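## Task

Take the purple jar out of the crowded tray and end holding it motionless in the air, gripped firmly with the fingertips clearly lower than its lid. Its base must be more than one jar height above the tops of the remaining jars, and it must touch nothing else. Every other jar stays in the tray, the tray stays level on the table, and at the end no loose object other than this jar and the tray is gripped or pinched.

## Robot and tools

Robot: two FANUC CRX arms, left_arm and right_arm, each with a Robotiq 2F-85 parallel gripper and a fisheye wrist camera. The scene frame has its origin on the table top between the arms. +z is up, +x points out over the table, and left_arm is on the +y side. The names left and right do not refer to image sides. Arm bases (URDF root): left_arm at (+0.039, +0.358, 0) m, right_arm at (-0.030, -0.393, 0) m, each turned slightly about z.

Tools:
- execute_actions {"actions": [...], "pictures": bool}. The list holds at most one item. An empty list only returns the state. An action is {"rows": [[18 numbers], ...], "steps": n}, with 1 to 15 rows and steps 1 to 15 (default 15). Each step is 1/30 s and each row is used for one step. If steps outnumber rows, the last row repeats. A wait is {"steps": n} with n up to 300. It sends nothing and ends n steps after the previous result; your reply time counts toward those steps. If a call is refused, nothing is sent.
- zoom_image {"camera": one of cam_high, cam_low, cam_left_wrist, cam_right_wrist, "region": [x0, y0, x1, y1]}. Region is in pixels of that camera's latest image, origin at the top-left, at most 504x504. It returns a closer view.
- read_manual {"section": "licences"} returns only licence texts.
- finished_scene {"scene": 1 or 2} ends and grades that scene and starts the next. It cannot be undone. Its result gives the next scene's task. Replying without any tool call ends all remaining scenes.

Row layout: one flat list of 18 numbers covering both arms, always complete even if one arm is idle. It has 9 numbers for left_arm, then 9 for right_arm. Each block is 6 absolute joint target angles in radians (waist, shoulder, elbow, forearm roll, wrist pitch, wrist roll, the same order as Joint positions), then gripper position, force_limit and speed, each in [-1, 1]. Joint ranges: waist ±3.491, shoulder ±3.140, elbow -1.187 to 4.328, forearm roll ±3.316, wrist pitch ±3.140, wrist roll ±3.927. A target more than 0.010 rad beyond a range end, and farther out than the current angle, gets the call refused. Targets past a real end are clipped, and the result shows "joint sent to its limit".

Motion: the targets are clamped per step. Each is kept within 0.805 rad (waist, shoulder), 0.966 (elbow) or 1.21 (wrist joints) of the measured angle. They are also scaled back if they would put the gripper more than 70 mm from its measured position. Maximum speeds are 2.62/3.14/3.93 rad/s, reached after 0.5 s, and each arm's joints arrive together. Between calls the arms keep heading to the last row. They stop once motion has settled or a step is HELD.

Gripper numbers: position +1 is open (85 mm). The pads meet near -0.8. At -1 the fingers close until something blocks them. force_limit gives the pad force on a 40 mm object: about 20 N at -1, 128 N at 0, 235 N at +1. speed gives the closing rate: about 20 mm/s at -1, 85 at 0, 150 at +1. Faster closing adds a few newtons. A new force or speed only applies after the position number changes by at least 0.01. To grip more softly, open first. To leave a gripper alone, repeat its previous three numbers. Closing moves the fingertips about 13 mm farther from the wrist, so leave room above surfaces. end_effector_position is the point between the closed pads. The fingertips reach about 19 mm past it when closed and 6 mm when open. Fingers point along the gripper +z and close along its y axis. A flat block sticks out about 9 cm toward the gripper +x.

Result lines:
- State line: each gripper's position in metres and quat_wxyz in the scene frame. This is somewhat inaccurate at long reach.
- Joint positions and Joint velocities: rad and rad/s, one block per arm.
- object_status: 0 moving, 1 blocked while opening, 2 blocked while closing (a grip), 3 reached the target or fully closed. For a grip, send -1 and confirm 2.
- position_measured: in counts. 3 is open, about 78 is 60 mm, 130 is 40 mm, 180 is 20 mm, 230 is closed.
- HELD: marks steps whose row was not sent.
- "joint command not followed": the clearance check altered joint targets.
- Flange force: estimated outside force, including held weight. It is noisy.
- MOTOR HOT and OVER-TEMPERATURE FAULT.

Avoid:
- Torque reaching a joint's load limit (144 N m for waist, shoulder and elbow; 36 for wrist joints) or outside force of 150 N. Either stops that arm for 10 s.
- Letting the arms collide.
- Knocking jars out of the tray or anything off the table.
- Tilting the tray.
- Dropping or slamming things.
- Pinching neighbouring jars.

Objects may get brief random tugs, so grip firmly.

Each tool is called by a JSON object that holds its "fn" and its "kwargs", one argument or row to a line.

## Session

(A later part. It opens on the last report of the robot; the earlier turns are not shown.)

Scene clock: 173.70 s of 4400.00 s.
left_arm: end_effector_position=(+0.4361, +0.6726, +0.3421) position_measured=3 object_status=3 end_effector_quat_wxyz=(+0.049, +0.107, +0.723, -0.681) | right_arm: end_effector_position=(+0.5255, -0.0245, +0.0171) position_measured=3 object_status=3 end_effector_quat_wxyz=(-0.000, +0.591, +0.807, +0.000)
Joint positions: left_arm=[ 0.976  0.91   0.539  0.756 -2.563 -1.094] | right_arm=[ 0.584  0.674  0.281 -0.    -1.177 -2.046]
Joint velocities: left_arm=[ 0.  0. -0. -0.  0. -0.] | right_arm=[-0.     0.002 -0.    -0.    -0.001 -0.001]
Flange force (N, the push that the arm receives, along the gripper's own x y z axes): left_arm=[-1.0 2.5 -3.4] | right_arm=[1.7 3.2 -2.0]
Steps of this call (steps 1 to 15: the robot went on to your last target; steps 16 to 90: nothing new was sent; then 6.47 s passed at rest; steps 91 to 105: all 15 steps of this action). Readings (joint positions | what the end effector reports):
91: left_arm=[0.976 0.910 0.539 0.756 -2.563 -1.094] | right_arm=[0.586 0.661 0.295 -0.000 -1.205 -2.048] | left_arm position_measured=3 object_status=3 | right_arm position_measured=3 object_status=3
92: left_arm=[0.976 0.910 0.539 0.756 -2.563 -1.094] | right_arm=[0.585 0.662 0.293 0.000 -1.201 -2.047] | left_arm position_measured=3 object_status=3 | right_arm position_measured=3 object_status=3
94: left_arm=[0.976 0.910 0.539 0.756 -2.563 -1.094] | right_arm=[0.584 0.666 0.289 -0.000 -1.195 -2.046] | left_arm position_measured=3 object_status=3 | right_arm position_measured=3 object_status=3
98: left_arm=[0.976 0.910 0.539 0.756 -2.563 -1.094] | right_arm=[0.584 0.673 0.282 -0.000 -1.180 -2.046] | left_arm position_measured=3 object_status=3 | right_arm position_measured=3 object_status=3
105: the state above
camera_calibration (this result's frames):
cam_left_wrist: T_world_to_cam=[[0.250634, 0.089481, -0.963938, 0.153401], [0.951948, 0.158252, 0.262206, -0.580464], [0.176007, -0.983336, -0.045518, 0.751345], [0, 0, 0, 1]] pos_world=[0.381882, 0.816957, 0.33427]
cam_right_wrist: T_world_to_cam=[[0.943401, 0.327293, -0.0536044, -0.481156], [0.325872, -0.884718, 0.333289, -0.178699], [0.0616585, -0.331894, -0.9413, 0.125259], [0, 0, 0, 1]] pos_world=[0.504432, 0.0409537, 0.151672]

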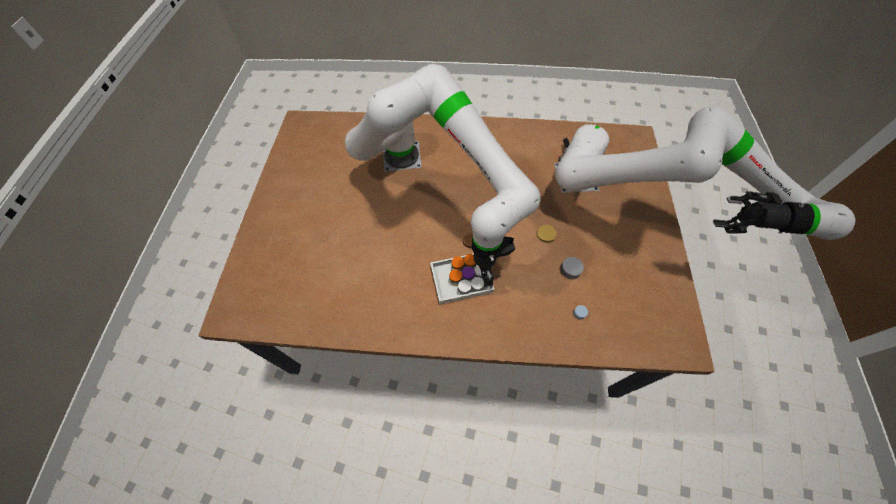

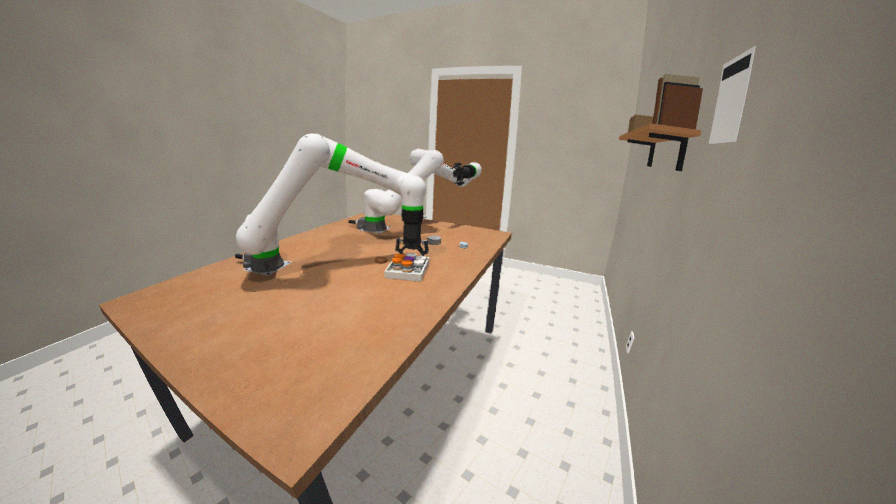

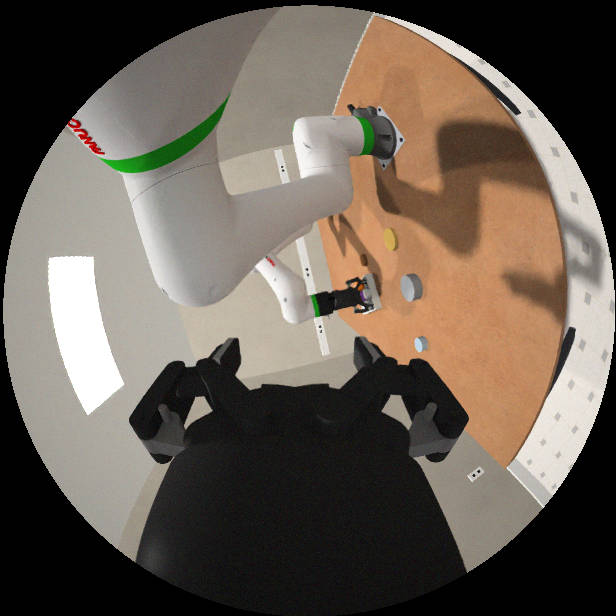

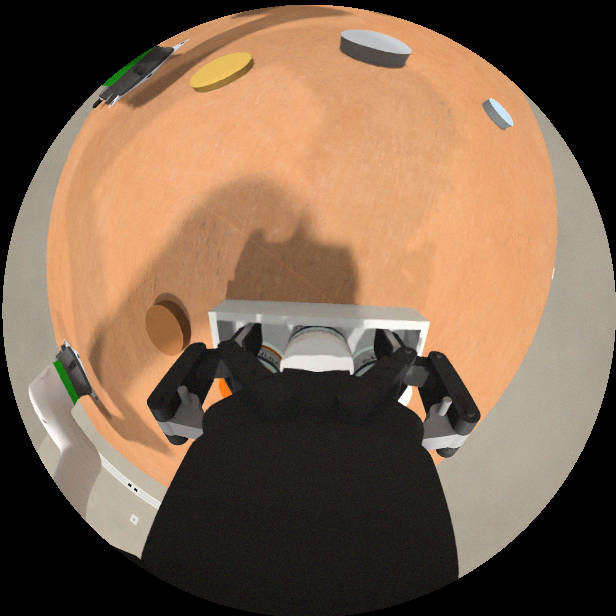

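{"fn": "execute_actions", "kwargs": {
  "actions": [
    {"rows":[[0.976,0.91,0.539,0.756,-2.563,-1.094,1,0,0,0.565,0.6669,0.2683,0,-1.1721,-2.0271,1,0,0]],"steps":8}
  ],
  "pictures": false
}}

{"fn": "execute_actions", "kwargs": {
  "actions": [
    {"rows":[[0.976,0.91,0.539,0.756,-2.563,-1.094,1,0,0,0.5465,0.6594,0.256,0,-1.1673,-2.0086,1,0,0]],"steps":12}
  ]
}}

{"fn": "zoom_image", "kwargs": {
  "camera": "cam_high",
  "region": [410, 230, 520, 320]
}}

Scene clock: 187.40 s of 4400.00 s.
left_arm: end_effector_position=(+0.4361, +0.6726, +0.3421) position_measured=3 object_status=3 end_effector_quat_wxyz=(+0.049, +0.107, +0.723, -0.681) | right_arm: end_effector_position=(+0.5299, -0.0369, +0.0171) position_measured=3 object_status=3 end_effector_quat_wxyz=(+0.000, +0.591, +0.807, +0.000)
Joint positions: left_arm=[ 0.976  0.91   0.539  0.756 -2.563 -1.094] | right_arm=[ 0.565  0.667  0.269  0.    -1.172 -2.027]
Joint velocities: left_arm=[-0.    -0.001  0.     0.001  0.     0.001] | right_arm=[-0.004 -0.003 -0.004  0.     0.001  0.004]
Flange force (N, the push that the arm receives, along the gripper's own x y z axes): left_arm=[-0.8 2.7 -1.3] | right_arm=[1.5 2.2 -1.2]
Steps of this call (steps 1 to 15: the robot went on to your last target; steps 16 to 90: nothing new was sent; then 10.43 s passed at rest; steps 91 to 98: all 8 steps of this action). Readings (joint positions | what the end effector reports):
91: left_arm=[0.976 0.910 0.539 0.756 -2.563 -1.094] | right_arm=[0.583 0.674 0.280 -0.000 -1.177 -2.045] | left_arm position_measured=3 object_status=3 | right_arm position_measured=3 object_status=3
92: left_arm=[0.976 0.910 0.539 0.756 -2.563 -1.094] | right_arm=[0.580 0.673 0.278 0.000 -1.176 -2.041] | left_arm position_measured=3 object_status=3 | right_arm position_measured=3 object_status=3
94: left_arm=[0.976 0.910 0.539 0.756 -2.563 -1.094] | right_arm=[0.569 0.669 0.271 0.000 -1.173 -2.031] | left_arm position_measured=3 object_status=3 | right_arm position_measured=3 object_status=3
98: the state above

Scene clock: 187.80 s of 4400.00 s.
left_arm: end_effector_position=(+0.4361, +0.6726, +0.3421) position_measured=3 object_status=3 end_effector_quat_wxyz=(+0.049, +0.107, +0.723, -0.681) | right_arm: end_effector_position=(+0.5341, -0.0497, +0.0171) position_measured=3 object_status=3 end_effector_quat_wxyz=(+0.000, +0.591, +0.807, +0.000)
Joint positions: left_arm=[ 0.976  0.91   0.539  0.756 -2.563 -1.094] | right_arm=[ 0.547  0.659  0.256  0.    -1.167 -2.009]
Joint velocities: left_arm=[ 0.     0.001  0.     0.    -0.    -0.001] | right_arm=[ 0.002 -0.001 -0.    -0.     0.001  0.001]
Flange force (N, the push that the arm receives, along the gripper's own x y z axes): left_arm=[-0.5 2.4 -1.4] | right_arm=[3.0 2.1 -1.5]
Steps of this call (steps 1 to 12: all 12 steps of this action). Readings (joint positions | what the end effector reports):
1: left_arm=[0.976 0.910 0.539 0.756 -2.563 -1.094] | right_arm=[0.565 0.667 0.268 0.000 -1.172 -2.027] | left_arm position_measured=3 object_status=3 | right_arm position_measured=3 object_status=3
2: left_arm=[0.976 0.910 0.539 0.756 -2.563 -1.094] | right_arm=[0.561 0.665 0.266 0.000 -1.171 -2.023] | left_arm position_measured=3 object_status=3 | right_arm position_measured=3 object_status=3
4: left_arm=[0.976 0.910 0.539 0.756 -2.563 -1.094] | right_arm=[0.550 0.661 0.259 0.000 -1.168 -2.013] | left_arm position_measured=3 object_status=3 | right_arm position_measured=3 object_status=3
8: left_arm=[0.976 0.910 0.539 0.756 -2.563 -1.094] | right_arm=[0.547 0.660 0.256 0.000 -1.167 -2.009] | left_arm position_measured=3 object_status=3 | right_arm position_measured=3 object_status=3
12: the state above
camera_calibration (this result's frames):
cam_left_wrist: T_world_to_cam=[[0.250634, 0.0894811, -0.963938, 0.153401], [0.951948, 0.158252, 0.262206, -0.580464], [0.176007, -0.983336, -0.0455181, 0.751345], [0, 0, 0, 1]] pos_world=[0.381882, 0.816957, 0.33427]
cam_right_wrist: T_world_to_cam=[[0.943421, 0.327252, -0.0534994, -0.481024], [0.325797, -0.884734, 0.33332, -0.203707], [0.061747, -0.331891, -0.941295, 0.116347], [0, 0, 0, 1]] pos_world=[0.512991, 0.0158043, 0.151682]

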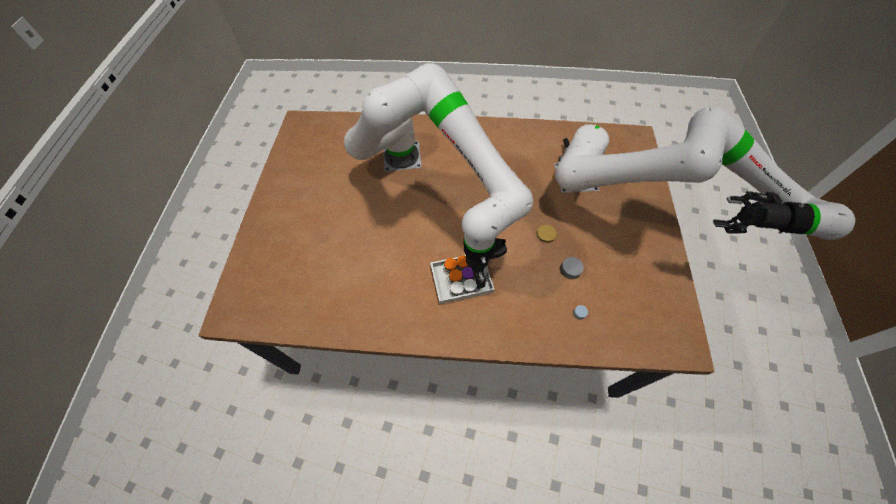

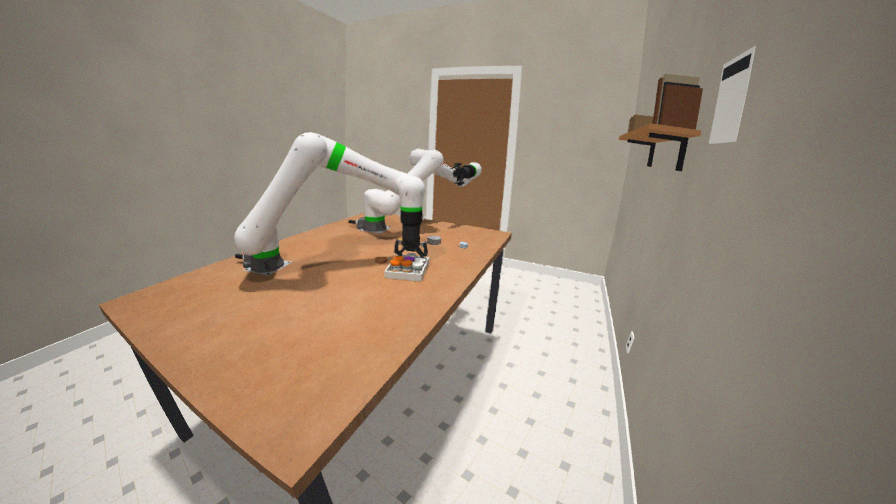

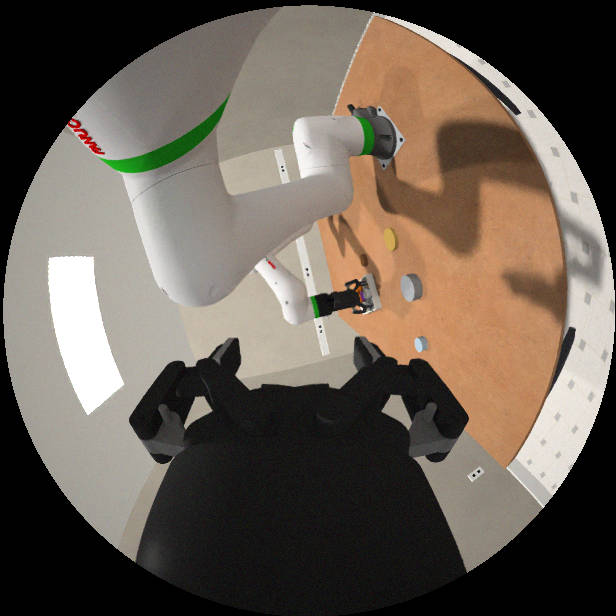

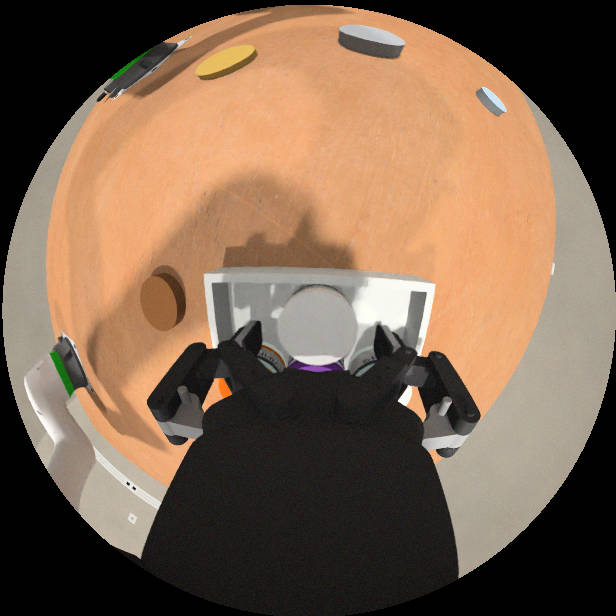

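Region (410, 230, 520, 320) of cam_high's 896x504 image, scaled by 4.582, with more detail than that image has; it fills the top 412 rows of this view, and the rest is white.

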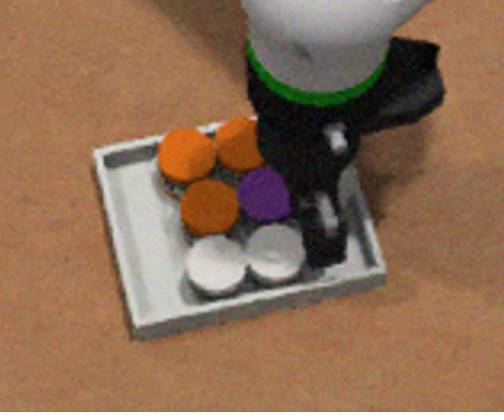

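Works.

{"fn": "execute_actions", "kwargs": {
  "actions": [
    {"rows":[[0.976,0.91,0.539,0.756,-2.563,-1.094,1,0,0,0.528,0.652,0.2437,0,-1.1626,-1.99,1,0,0]],"steps":8}
  ],
  "pictures": false
}}

{"fn": "execute_actions", "kwargs": {
  "actions": [
    {"rows":[[0.976,0.91,0.539,0.756,-2.563,-1.094,1,0,0,0.5094,0.6445,0.2315,0,-1.1578,-1.9715,1,0,0]],"steps":12}
  ]
}}

{"fn": "zoom_image", "kwargs": {
  "camera": "cam_low",
  "region": [370, 210, 450, 290]
}}

Scene clock: 196.30 s of 4400.00 s.
left_arm: end_effector_position=(+0.4361, +0.6726, +0.3421) position_measured=3 object_status=3 end_effector_quat_wxyz=(+0.049, +0.107, +0.723, -0.681) | right_arm: end_effector_position=(+0.5378, -0.0622, +0.0170) position_measured=3 object_status=3 end_effector_quat_wxyz=(-0.000, +0.591, +0.807, -0.000)
Joint positions: left_arm=[ 0.976  0.91   0.539  0.756 -2.563 -1.094] | right_arm=[ 0.528  0.652  0.244 -0.    -1.163 -1.99 ]
Joint velocities: left_arm=[-0.     0.002 -0.    -0.    -0.    -0.001] | right_arm=[-0.005 -0.002 -0.004  0.001  0.002  0.006]
Flange force (N, the push that the arm receives, along the gripper's own x y z axes): left_arm=[-1.8 2.0 -3.5] | right_arm=[2.4 5.5 -2.5]
Steps of this call (steps 1 to 15: the robot went on to your last target; steps 16 to 90: nothing new was sent; then 5.23 s passed at rest; steps 91 to 98: all 8 steps of this action). Readings (joint positions | what the end effector reports):
91: left_arm=[0.976 0.910 0.539 0.756 -2.563 -1.094] | right_arm=[0.546 0.659 0.256 -0.000 -1.167 -2.008] | left_arm position_measured=3 object_status=3 | right_arm position_measured=3 object_status=3
92: left_arm=[0.976 0.910 0.539 0.756 -2.563 -1.094] | right_arm=[0.543 0.658 0.253 -0.000 -1.166 -2.004] | left_arm position_measured=3 object_status=3 | right_arm position_measured=3 object_status=3
94: left_arm=[0.976 0.910 0.539 0.756 -2.563 -1.094] | right_arm=[0.532 0.654 0.246 -0.000 -1.164 -1.994] | left_arm position_measured=3 object_status=3 | right_arm position_measured=3 object_status=3
98: the state above

Scene clock: 196.70 s of 4400.00 s.
left_arm: end_effector_position=(+0.4361, +0.6726, +0.3421) position_measured=3 object_status=3 end_effector_quat_wxyz=(+0.049, +0.107, +0.723, -0.681) | right_arm: end_effector_position=(+0.5414, -0.0751, +0.0170) position_measured=3 object_status=3 end_effector_quat_wxyz=(-0.000, +0.591, +0.807, +0.000)
Joint positions: left_arm=[ 0.976  0.91   0.539  0.756 -2.563 -1.094] | right_arm=[ 0.509  0.645  0.232 -0.    -1.158 -1.972]
Joint velocities: left_arm=[-0.    -0.001  0.    -0.     0.     0.   ] | right_arm=[-0.001  0.    -0.001 -0.003 -0.002  0.   ]
Flange force (N, the push that the arm receives, along the gripper's own x y z axes): left_arm=[-0.4 2.4 -1.2] | right_arm=[2.5 -0.5 -2.4]
Steps of this call (steps 1 to 12: all 12 steps of this action). Readings (joint positions | what the end effector reports):
1: left_arm=[0.976 0.910 0.539 0.756 -2.563 -1.094] | right_arm=[0.528 0.652 0.244 -0.000 -1.163 -1.990] | left_arm position_measured=3 object_status=3 | right_arm position_measured=3 object_status=3
2: left_arm=[0.976 0.910 0.539 0.756 -2.563 -1.094] | right_arm=[0.524 0.650 0.241 -0.000 -1.161 -1.986] | left_arm position_measured=3 object_status=3 | right_arm position_measured=3 object_status=3
4: left_arm=[0.976 0.910 0.539 0.756 -2.563 -1.094] | right_arm=[0.513 0.646 0.234 -0.000 -1.159 -1.976] | left_arm position_measured=3 object_status=3 | right_arm position_measured=3 object_status=3
8: left_arm=[0.976 0.910 0.539 0.756 -2.563 -1.094] | right_arm=[0.510 0.645 0.232 -0.000 -1.158 -1.972] | left_arm position_measured=3 object_status=3 | right_arm position_measured=3 object_status=3
12: the state above
camera_calibration (this result's frames):
cam_left_wrist: T_world_to_cam=[[0.250634, 0.0894808, -0.963938, 0.153401], [0.951948, 0.158251, 0.262206, -0.580464], [0.176007, -0.983336, -0.0455179, 0.751345], [0, 0, 0, 1]] pos_world=[0.381882, 0.816957, 0.33427]
cam_right_wrist: T_world_to_cam=[[0.94342, 0.327239, -0.0536019, -0.479667], [0.325817, -0.88472, 0.333337, -0.228541], [0.0616579, -0.331941, -0.941283, 0.107434], [0, 0, 0, 1]] pos_world=[0.520366, -0.00956749, 0.151595]

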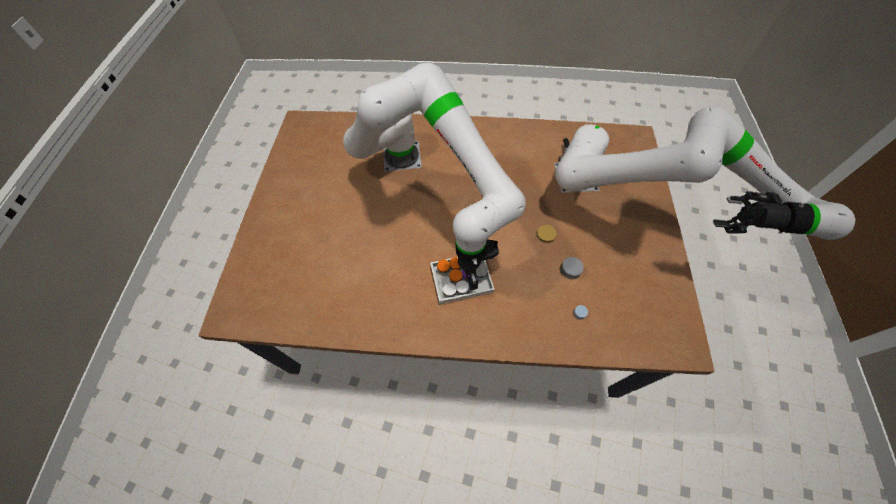

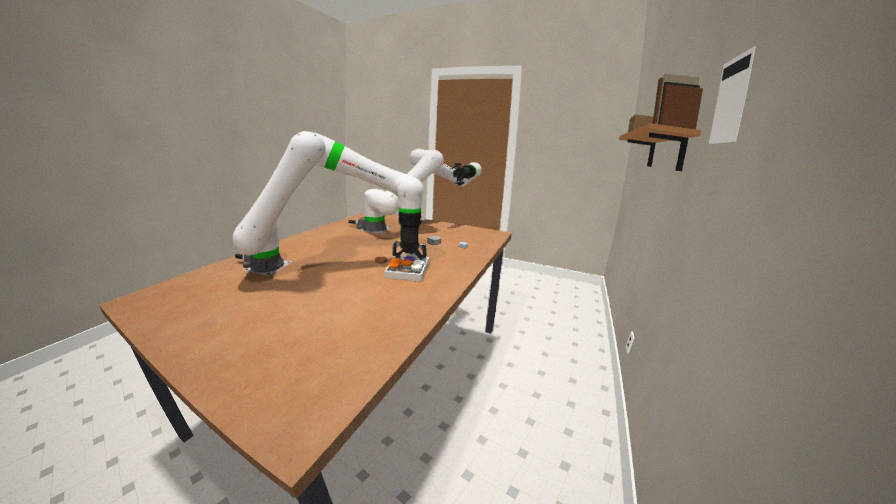

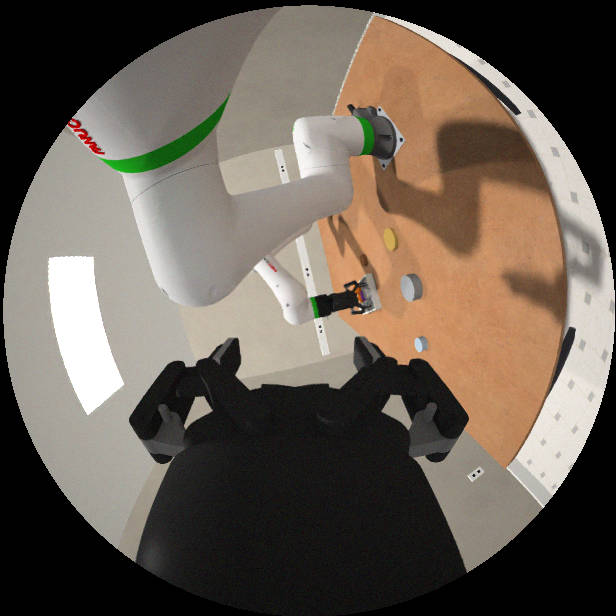

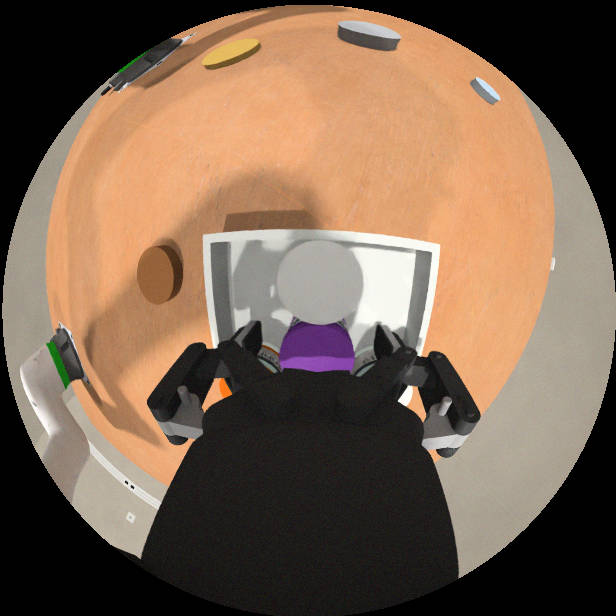

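Region (370, 210, 450, 290) of cam_low's 896x504 image, scaled by 6.300, with more detail than that image has.

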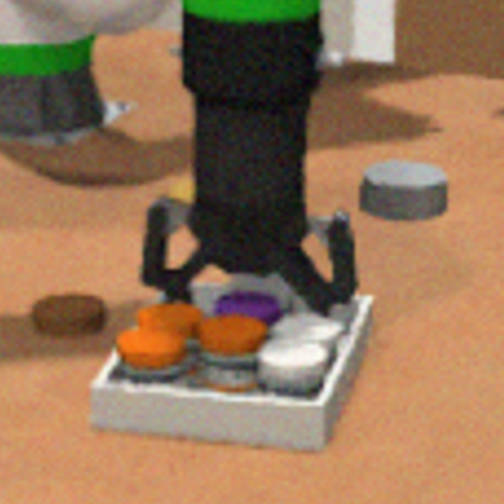

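{"fn": "execute_actions", "kwargs": {
  "actions": [
    {"rows":[[0.976,0.91,0.539,0.756,-2.563,-1.094,1,0,0,0.5066,0.6434,0.2297,0,-1.1571,-1.9687,-1,1,-0.3]],"steps":15}
  ],
  "pictures": false
}}

{"fn": "execute_actions", "kwargs": {
  "actions": [
    {"steps":20}
  ],
  "pictures": false
}}

Scene clock: 203.27 s of 4400.00 s.
left_arm: end_effector_position=(+0.4361, +0.6726, +0.3421) position_measured=3 object_status=3 end_effector_quat_wxyz=(+0.049, +0.107, +0.723, -0.681) | right_arm: end_effector_position=(+0.5422, -0.0769, +0.0174) position_measured=72 object_status=0 end_effector_quat_wxyz=(+0.000, +0.591, +0.807, +0.000)
Joint positions: left_arm=[ 0.976  0.91   0.539  0.756 -2.563 -1.094] | right_arm=[ 0.507  0.643  0.23   0.    -1.157 -1.969]
Joint velocities: left_arm=[ 0.     0.     0.    -0.001 -0.001 -0.002] | right_arm=[ 0.    -0.002  0.003 -0.     0.     0.001]
Flange force (N, the push that the arm receives, along the gripper's own x y z axes): left_arm=[-0.2 2.0 -1.5] | right_arm=[18.1 0.0 -67.6]
Steps of this call (steps 1 to 15: the robot went on to your last target; steps 16 to 90: nothing new was sent; then 3.07 s passed at rest; steps 91 to 105: all 15 steps of this action). Readings (joint positions | what the end effector reports):
91: left_arm=[0.976 0.910 0.539 0.756 -2.563 -1.094] | right_arm=[0.509 0.644 0.231 0.000 -1.158 -1.971] | left_arm position_measured=3 object_status=3 | right_arm position_measured=3 object_status=0
92: left_arm=[0.976 0.910 0.539 0.756 -2.563 -1.094] | right_arm=[0.508 0.644 0.231 0.000 -1.158 -1.970] | left_arm position_measured=3 object_status=3 | right_arm position_measured=4 object_status=0
94: left_arm=[0.976 0.910 0.539 0.756 -2.563 -1.094] | right_arm=[0.507 0.644 0.230 0.000 -1.157 -1.969] | left_arm position_measured=3 object_status=3 | right_arm position_measured=11 object_status=0
98: left_arm=[0.976 0.910 0.539 0.756 -2.563 -1.094] | right_arm=[0.507 0.643 0.230 0.000 -1.157 -1.969] | left_arm position_measured=3 object_status=3 | right_arm position_measured=33 object_status=0
105: the state above

Scene clock: 213.53 s of 4400.00 s.
left_arm: end_effector_position=(+0.4361, +0.6726, +0.3421) position_measured=3 object_status=3 end_effector_quat_wxyz=(+0.049, +0.107, +0.723, -0.681) | right_arm: end_effector_position=(+0.5444, -0.0757, +0.0215) position_measured=129 object_status=2 end_effector_quat_wxyz=(+0.002, +0.590, +0.807, +0.004)
Joint positions: left_arm=[ 0.976  0.91   0.539  0.756 -2.563 -1.094] | right_arm=[ 0.507  0.639  0.233  0.002 -1.157 -1.969]
Joint velocities: left_arm=[ 0.001 -0.002  0.    -0.    -0.     0.   ] | right_arm=[ 0.004  0.     0.     0.    -0.    -0.001]
Flange force (N, the push that the arm receives, along the gripper's own x y z axes): left_arm=[-1.1 2.3 -2.1] | right_arm=[9.9 1.8 -24.8]
FORCE FAULT: contact force on the right arm reached its limit, and that arm stopped for 10 seconds. The contact can be on any part of that arm, not only on its tool. That arm's remaining commands of this call were not run. That arm holds still and accepts commands again. Move the arm away from the contact; if what it grips holds it there, let go first. Pushing or pulling that hard again can fault the arm again.
The stop of the right arm began at step 8 of this call (marked STOPPED below). From that step on that arm followed nothing that you had sent. Nothing is kept back now, and the robot has no last target.
Steps of this call (steps 1 to 20: the robot went on to your last target; steps 21 to 308: the stop continued). Readings (joint positions | what the end effector reports):
1: left_arm=[0.976 0.910 0.539 0.756 -2.563 -1.094] | right_arm=[0.507 0.643 0.230 0.000 -1.157 -1.969] | left_arm position_measured=3 object_status=3 | right_arm position_measured=78 object_status=0
2: left_arm=[0.976 0.910 0.539 0.756 -2.563 -1.094] | right_arm=[0.507 0.643 0.230 0.000 -1.157 -1.969] | left_arm position_measured=3 object_status=3 | right_arm position_measured=84 object_status=0
4: left_arm=[0.976 0.910 0.539 0.756 -2.563 -1.094] | right_arm=[0.507 0.643 0.230 0.000 -1.157 -1.969] | left_arm position_measured=3 object_status=3 | right_arm position_measured=95 object_status=0
8: left_arm=[0.976 0.910 0.539 0.756 -2.563 -1.094] | right_arm=[0.507 0.641 0.232 0.002 -1.157 -1.969] | left_arm position_measured=3 object_status=3 | right_arm position_measured=117 object_status=0 STOPPED (the right arm)
308: the state above

{"fn": "execute_actions", "kwargs": {
  "actions": [
    {"rows":[[0.976,0.91,0.539,0.756,-2.563,-1.094,1,0,0,0.5066,0.5968,0.2873,0,-1.2613,-1.9687,-1,1,-0.3]],"steps":9}
  ],
  "pictures": false
}}

{"fn": "execute_actions", "kwargs": {
  "actions": [
    {"rows":[[0.976,0.91,0.539,0.756,-2.563,-1.094,1,0,0,0.5066,0.5385,0.5064,0,-1.5387,-1.9687,-1,1,-0.3]],"steps":15}
  ],
  "pictures": false
}}

{"fn": "execute_actions", "kwargs": {
  "actions": [
    {"steps":20}
  ]
}}

{"fn": "zoom_image", "kwargs": {
  "camera": "cam_low",
  "region": [360, 180, 470, 290]
}}

Scene clock: 223.27 s of 4400.00 s.
left_arm: end_effector_position=(+0.4361, +0.6726, +0.3421) position_measured=3 object_status=3 end_effector_quat_wxyz=(+0.049, +0.107, +0.723, -0.681) | right_arm: end_effector_position=(+0.5421, -0.0768, +0.0693) position_measured=129 object_status=2 end_effector_quat_wxyz=(-0.000, +0.591, +0.807, -0.000)
Joint positions: left_arm=[ 0.976  0.91   0.539  0.756 -2.563 -1.094] | right_arm=[ 0.507  0.597  0.287 -0.    -1.26  -1.969]
Joint velocities: left_arm=[ 0.  0. -0. -0.  0. -0.] | right_arm=[ 0.002 -0.001  0.004 -0.007 -0.022 -0.   ]
Flange force (N, the push that the arm receives, along the gripper's own x y z axes): left_arm=[-1.4 2.3 -2.2] | right_arm=[-1.7 -8.5 -5.0]
Steps of this call (steps 1 to 90: nothing new was sent; then 6.43 s passed at rest; steps 91 to 99: all 9 steps of this action). Readings (joint positions | what the end effector reports):
91: left_arm=[0.976 0.910 0.539 0.756 -2.563 -1.094] | right_arm=[0.507 0.639 0.233 0.002 -1.157 -1.969] | left_arm position_measured=3 object_status=3 | right_arm position_measured=129 object_status=2
92: left_arm=[0.976 0.910 0.539 0.756 -2.563 -1.094] | right_arm=[0.507 0.637 0.236 0.002 -1.163 -1.969] | left_arm position_measured=3 object_status=3 | right_arm position_measured=129 object_status=2
94: left_arm=[0.976 0.910 0.539 0.756 -2.563 -1.094] | right_arm=[0.507 0.622 0.255 0.001 -1.201 -1.969] | left_arm position_measured=3 object_status=3 | right_arm position_measured=129 object_status=2
98: left_arm=[0.976 0.910 0.539 0.756 -2.563 -1.094] | right_arm=[0.507 0.598 0.286 0.000 -1.259 -1.969] | left_arm position_measured=3 object_status=3 | right_arm position_measured=129 object_status=2
99: the state above

Scene clock: 223.77 s of 4400.00 s.
left_arm: end_effector_position=(+0.4361, +0.6726, +0.3421) position_measured=3 object_status=3 end_effector_quat_wxyz=(+0.049, +0.107, +0.723, -0.681) | right_arm: end_effector_position=(+0.5422, -0.0768, +0.1993) position_measured=129 object_status=2 end_effector_quat_wxyz=(-0.000, +0.591, +0.807, -0.000)
Joint positions: left_arm=[ 0.976  0.91   0.539  0.756 -2.563 -1.094] | right_arm=[ 0.507  0.539  0.505  0.    -1.538 -1.969]
Joint velocities: left_arm=[ 0.     0.     0.    -0.002  0.    -0.001] | right_arm=[-0.002 -0.001  0.011 -0.001 -0.017 -0.001]
Flange force (N, the push that the arm receives, along the gripper's own x y z axes): left_arm=[0.2 2.3 -1.3] | right_arm=[1.1 2.2 -1.4]
Steps of this call (steps 1 to 15: all 15 steps of this action). Readings (joint positions | what the end effector reports):
1: left_arm=[0.976 0.910 0.539 0.756 -2.563 -1.094] | right_arm=[0.507 0.597 0.287 -0.000 -1.261 -1.969] | left_arm position_measured=3 object_status=3 | right_arm position_measured=129 object_status=2
2: left_arm=[0.976 0.910 0.539 0.756 -2.563 -1.094] | right_arm=[0.507 0.596 0.292 -0.000 -1.268 -1.969] | left_arm position_measured=3 object_status=3 | right_arm position_measured=129 object_status=2
4: left_arm=[0.976 0.910 0.539 0.756 -2.563 -1.094] | right_arm=[0.507 0.587 0.323 -0.000 -1.306 -1.969] | left_arm position_measured=3 object_status=3 | right_arm position_measured=129 object_status=2
8: left_arm=[0.976 0.910 0.539 0.756 -2.563 -1.094] | right_arm=[0.507 0.561 0.423 -0.000 -1.433 -1.969] | left_arm position_measured=3 object_status=3 | right_arm position_measured=129 object_status=2
15: the state above

Scene clock: 224.43 s of 4400.00 s.
left_arm: end_effector_position=(+0.4361, +0.6726, +0.3421) position_measured=3 object_status=3 end_effector_quat_wxyz=(+0.049, +0.107, +0.723, -0.681) | right_arm: end_effector_position=(+0.5422, -0.0768, +0.2000) position_measured=129 object_status=2 end_effector_quat_wxyz=(+0.000, +0.591, +0.807, -0.000)
Joint positions: left_arm=[ 0.976  0.91   0.539  0.756 -2.563 -1.094] | right_arm=[ 0.507  0.539  0.506  0.    -1.539 -1.969]
Joint velocities: left_arm=[-0.     0.001  0.    -0.001  0.     0.   ] | right_arm=[0.    0.    0.    0.001 0.    0.   ]
Flange force (N, the push that the arm receives, along the gripper's own x y z axes): left_arm=[-1.0 2.2 -2.1] | right_arm=[1.1 3.9 -1.2]
Steps of this call (steps 1 to 15: the robot went on to your last target; steps 16 to 20: nothing new was sent). Readings (joint positions | what the end effector reports):
1: left_arm=[0.976 0.910 0.539 0.756 -2.563 -1.094] | right_arm=[0.507 0.539 0.506 0.000 -1.538 -1.969] | left_arm position_measured=3 object_status=3 | right_arm position_measured=129 object_status=2
2: left_arm=[0.976 0.910 0.539 0.756 -2.563 -1.094] | right_arm=[0.507 0.539 0.506 0.000 -1.538 -1.969] | left_arm position_measured=3 object_status=3 | right_arm position_measured=129 object_status=2
4: left_arm=[0.976 0.910 0.539 0.756 -2.563 -1.094] | right_arm=[0.507 0.539 0.506 0.000 -1.539 -1.969] | left_arm position_measured=3 object_status=3 | right_arm position_measured=129 object_status=2
8: left_arm=[0.976 0.910 0.539 0.756 -2.563 -1.094] | right_arm=[0.507 0.539 0.506 0.000 -1.539 -1.969] | left_arm position_measured=3 object_status=3 | right_arm position_measured=129 object_status=2
20: the state above
All arms were judged still, so your last target was given up. Only a new action makes them travel on or press farther. Fingers that are still opening or closing keep moving.
camera_calibration (this result's frames):
cam_left_wrist: T_world_to_cam=[[0.250634, 0.0894809, -0.963938, 0.153401], [0.951948, 0.158252, 0.262206, -0.580464], [0.176007, -0.983336, -0.0455179, 0.751345], [0, 0, 0, 1]] pos_world=[0.381882, 0.816957, 0.33427]
cam_right_wrist: T_world_to_cam=[[0.943426, 0.327222, -0.0535949, -0.470062], [0.325797, -0.884716, 0.333368, -0.291335], [0.061669, -0.331969, -0.941272, 0.279063], [0, 0, 0, 1]] pos_world=[0.521175, -0.0112933, 0.334603]

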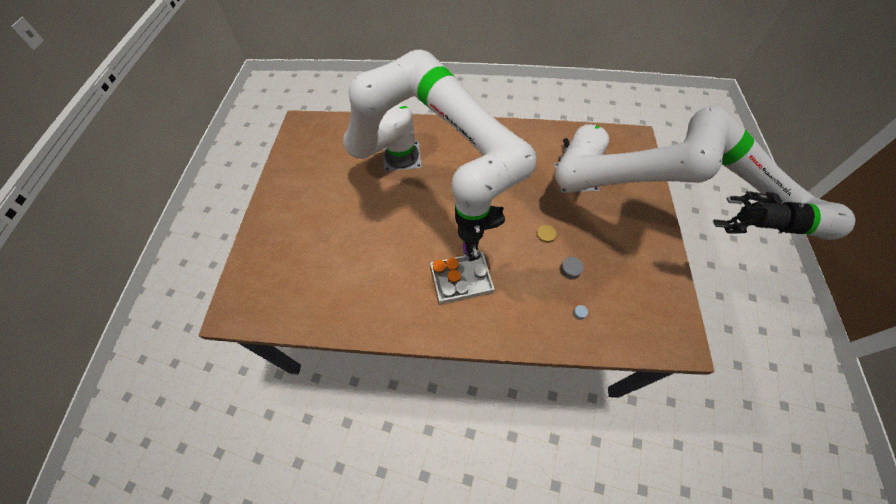

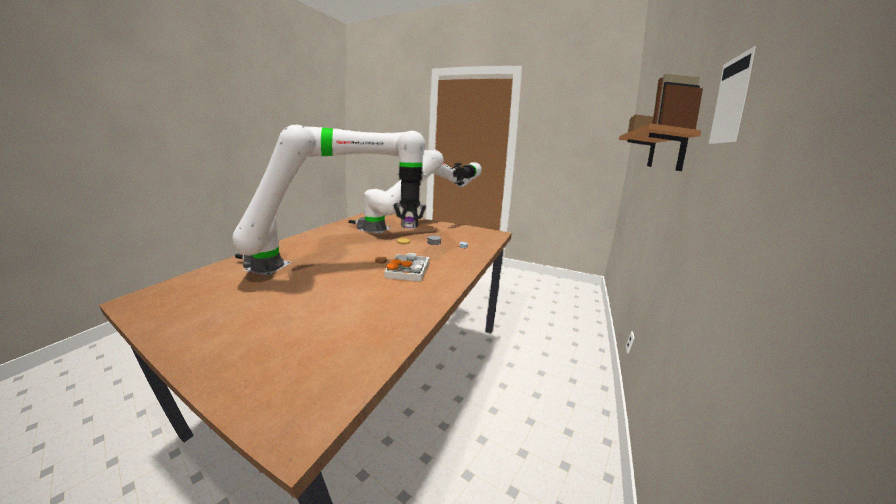

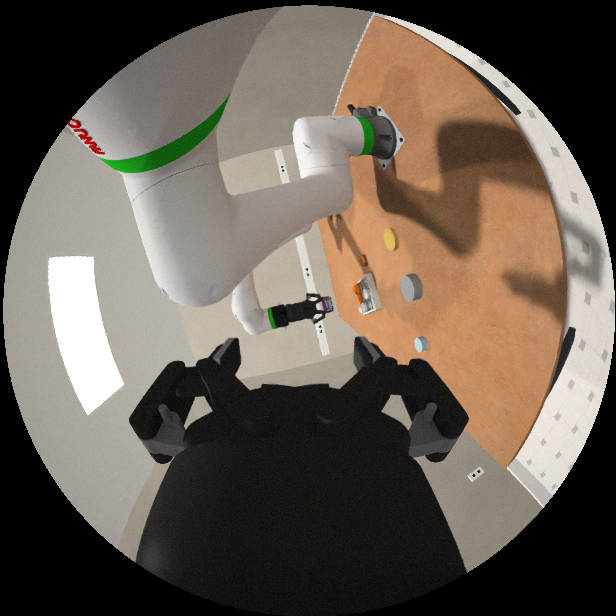

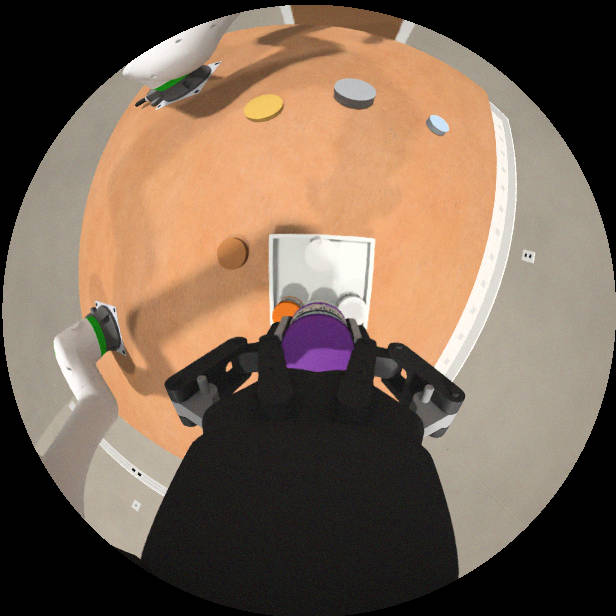

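Region (360, 180, 470, 290) of cam_low's 896x504 image, scaled by 4.582, with more detail than that image has.

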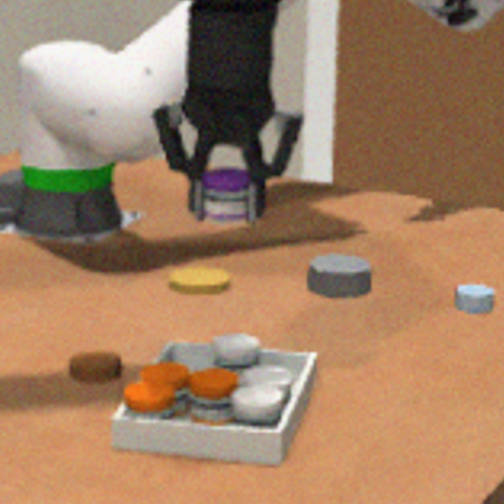

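{"fn": "execute_actions", "kwargs": {
  "actions": [
    {"rows":[[0.976,0.91,0.539,0.756,-2.563,-1.094,1,0,0,0.5066,0.5385,0.5064,0,-1.5387,-1.9687,-0.98,1,-0.3]],"steps":15}
  ],
  "pictures": false
}}

{"fn": "finished_scene", "kwargs": {
  "scene": 1
}}

Scene clock: 229.90 s of 4400.00 s.
left_arm: end_effector_position=(+0.4361, +0.6726, +0.3421) position_measured=3 object_status=3 end_effector_quat_wxyz=(+0.049, +0.107, +0.723, -0.681) | right_arm: end_effector_position=(+0.5422, -0.0768, +0.2000) position_measured=129 object_status=2 end_effector_quat_wxyz=(-0.000, +0.591, +0.807, -0.000)
Joint positions: left_arm=[ 0.976  0.91   0.539  0.756 -2.563 -1.094] | right_arm=[ 0.507  0.538  0.506 -0.    -1.539 -1.969]
Joint velocities: left_arm=[ 0.     0.001  0.    -0.    -0.    -0.002] | right_arm=[ 0.001  0.     0.     0.001 -0.    -0.001]
Flange force (N, the push that the arm receives, along the gripper's own x y z axes): left_arm=[-1.3 1.8 -2.5] | right_arm=[2.6 4.8 -1.8]
Steps of this call (steps 1 to 90: nothing new was sent; then 1.97 s passed at rest; steps 91 to 105: all 15 steps of this action). Readings (joint positions | what the end effector reports):
91: left_arm=[0.976 0.910 0.539 0.756 -2.563 -1.094] | right_arm=[0.507 0.538 0.506 -0.000 -1.539 -1.969] | left_arm position_measured=3 object_status=3 | right_arm position_measured=129 object_status=0
92: left_arm=[0.976 0.910 0.539 0.756 -2.563 -1.094] | right_arm=[0.507 0.538 0.506 0.000 -1.539 -1.969] | left_arm position_measured=3 object_status=3 | right_arm position_measured=129 object_status=0
94: left_arm=[0.976 0.910 0.539 0.756 -2.563 -1.094] | right_arm=[0.507 0.538 0.506 0.000 -1.539 -1.969] | left_arm position_measured=3 object_status=3 | right_arm position_measured=129 object_status=0
98: left_arm=[0.976 0.910 0.539 0.756 -2.563 -1.094] | right_arm=[0.507 0.538 0.506 -0.000 -1.539 -1.969] | left_arm position_measured=3 object_status=3 | right_arm position_measured=129 object_status=2
105: the state above

The scene is finished: the task was done.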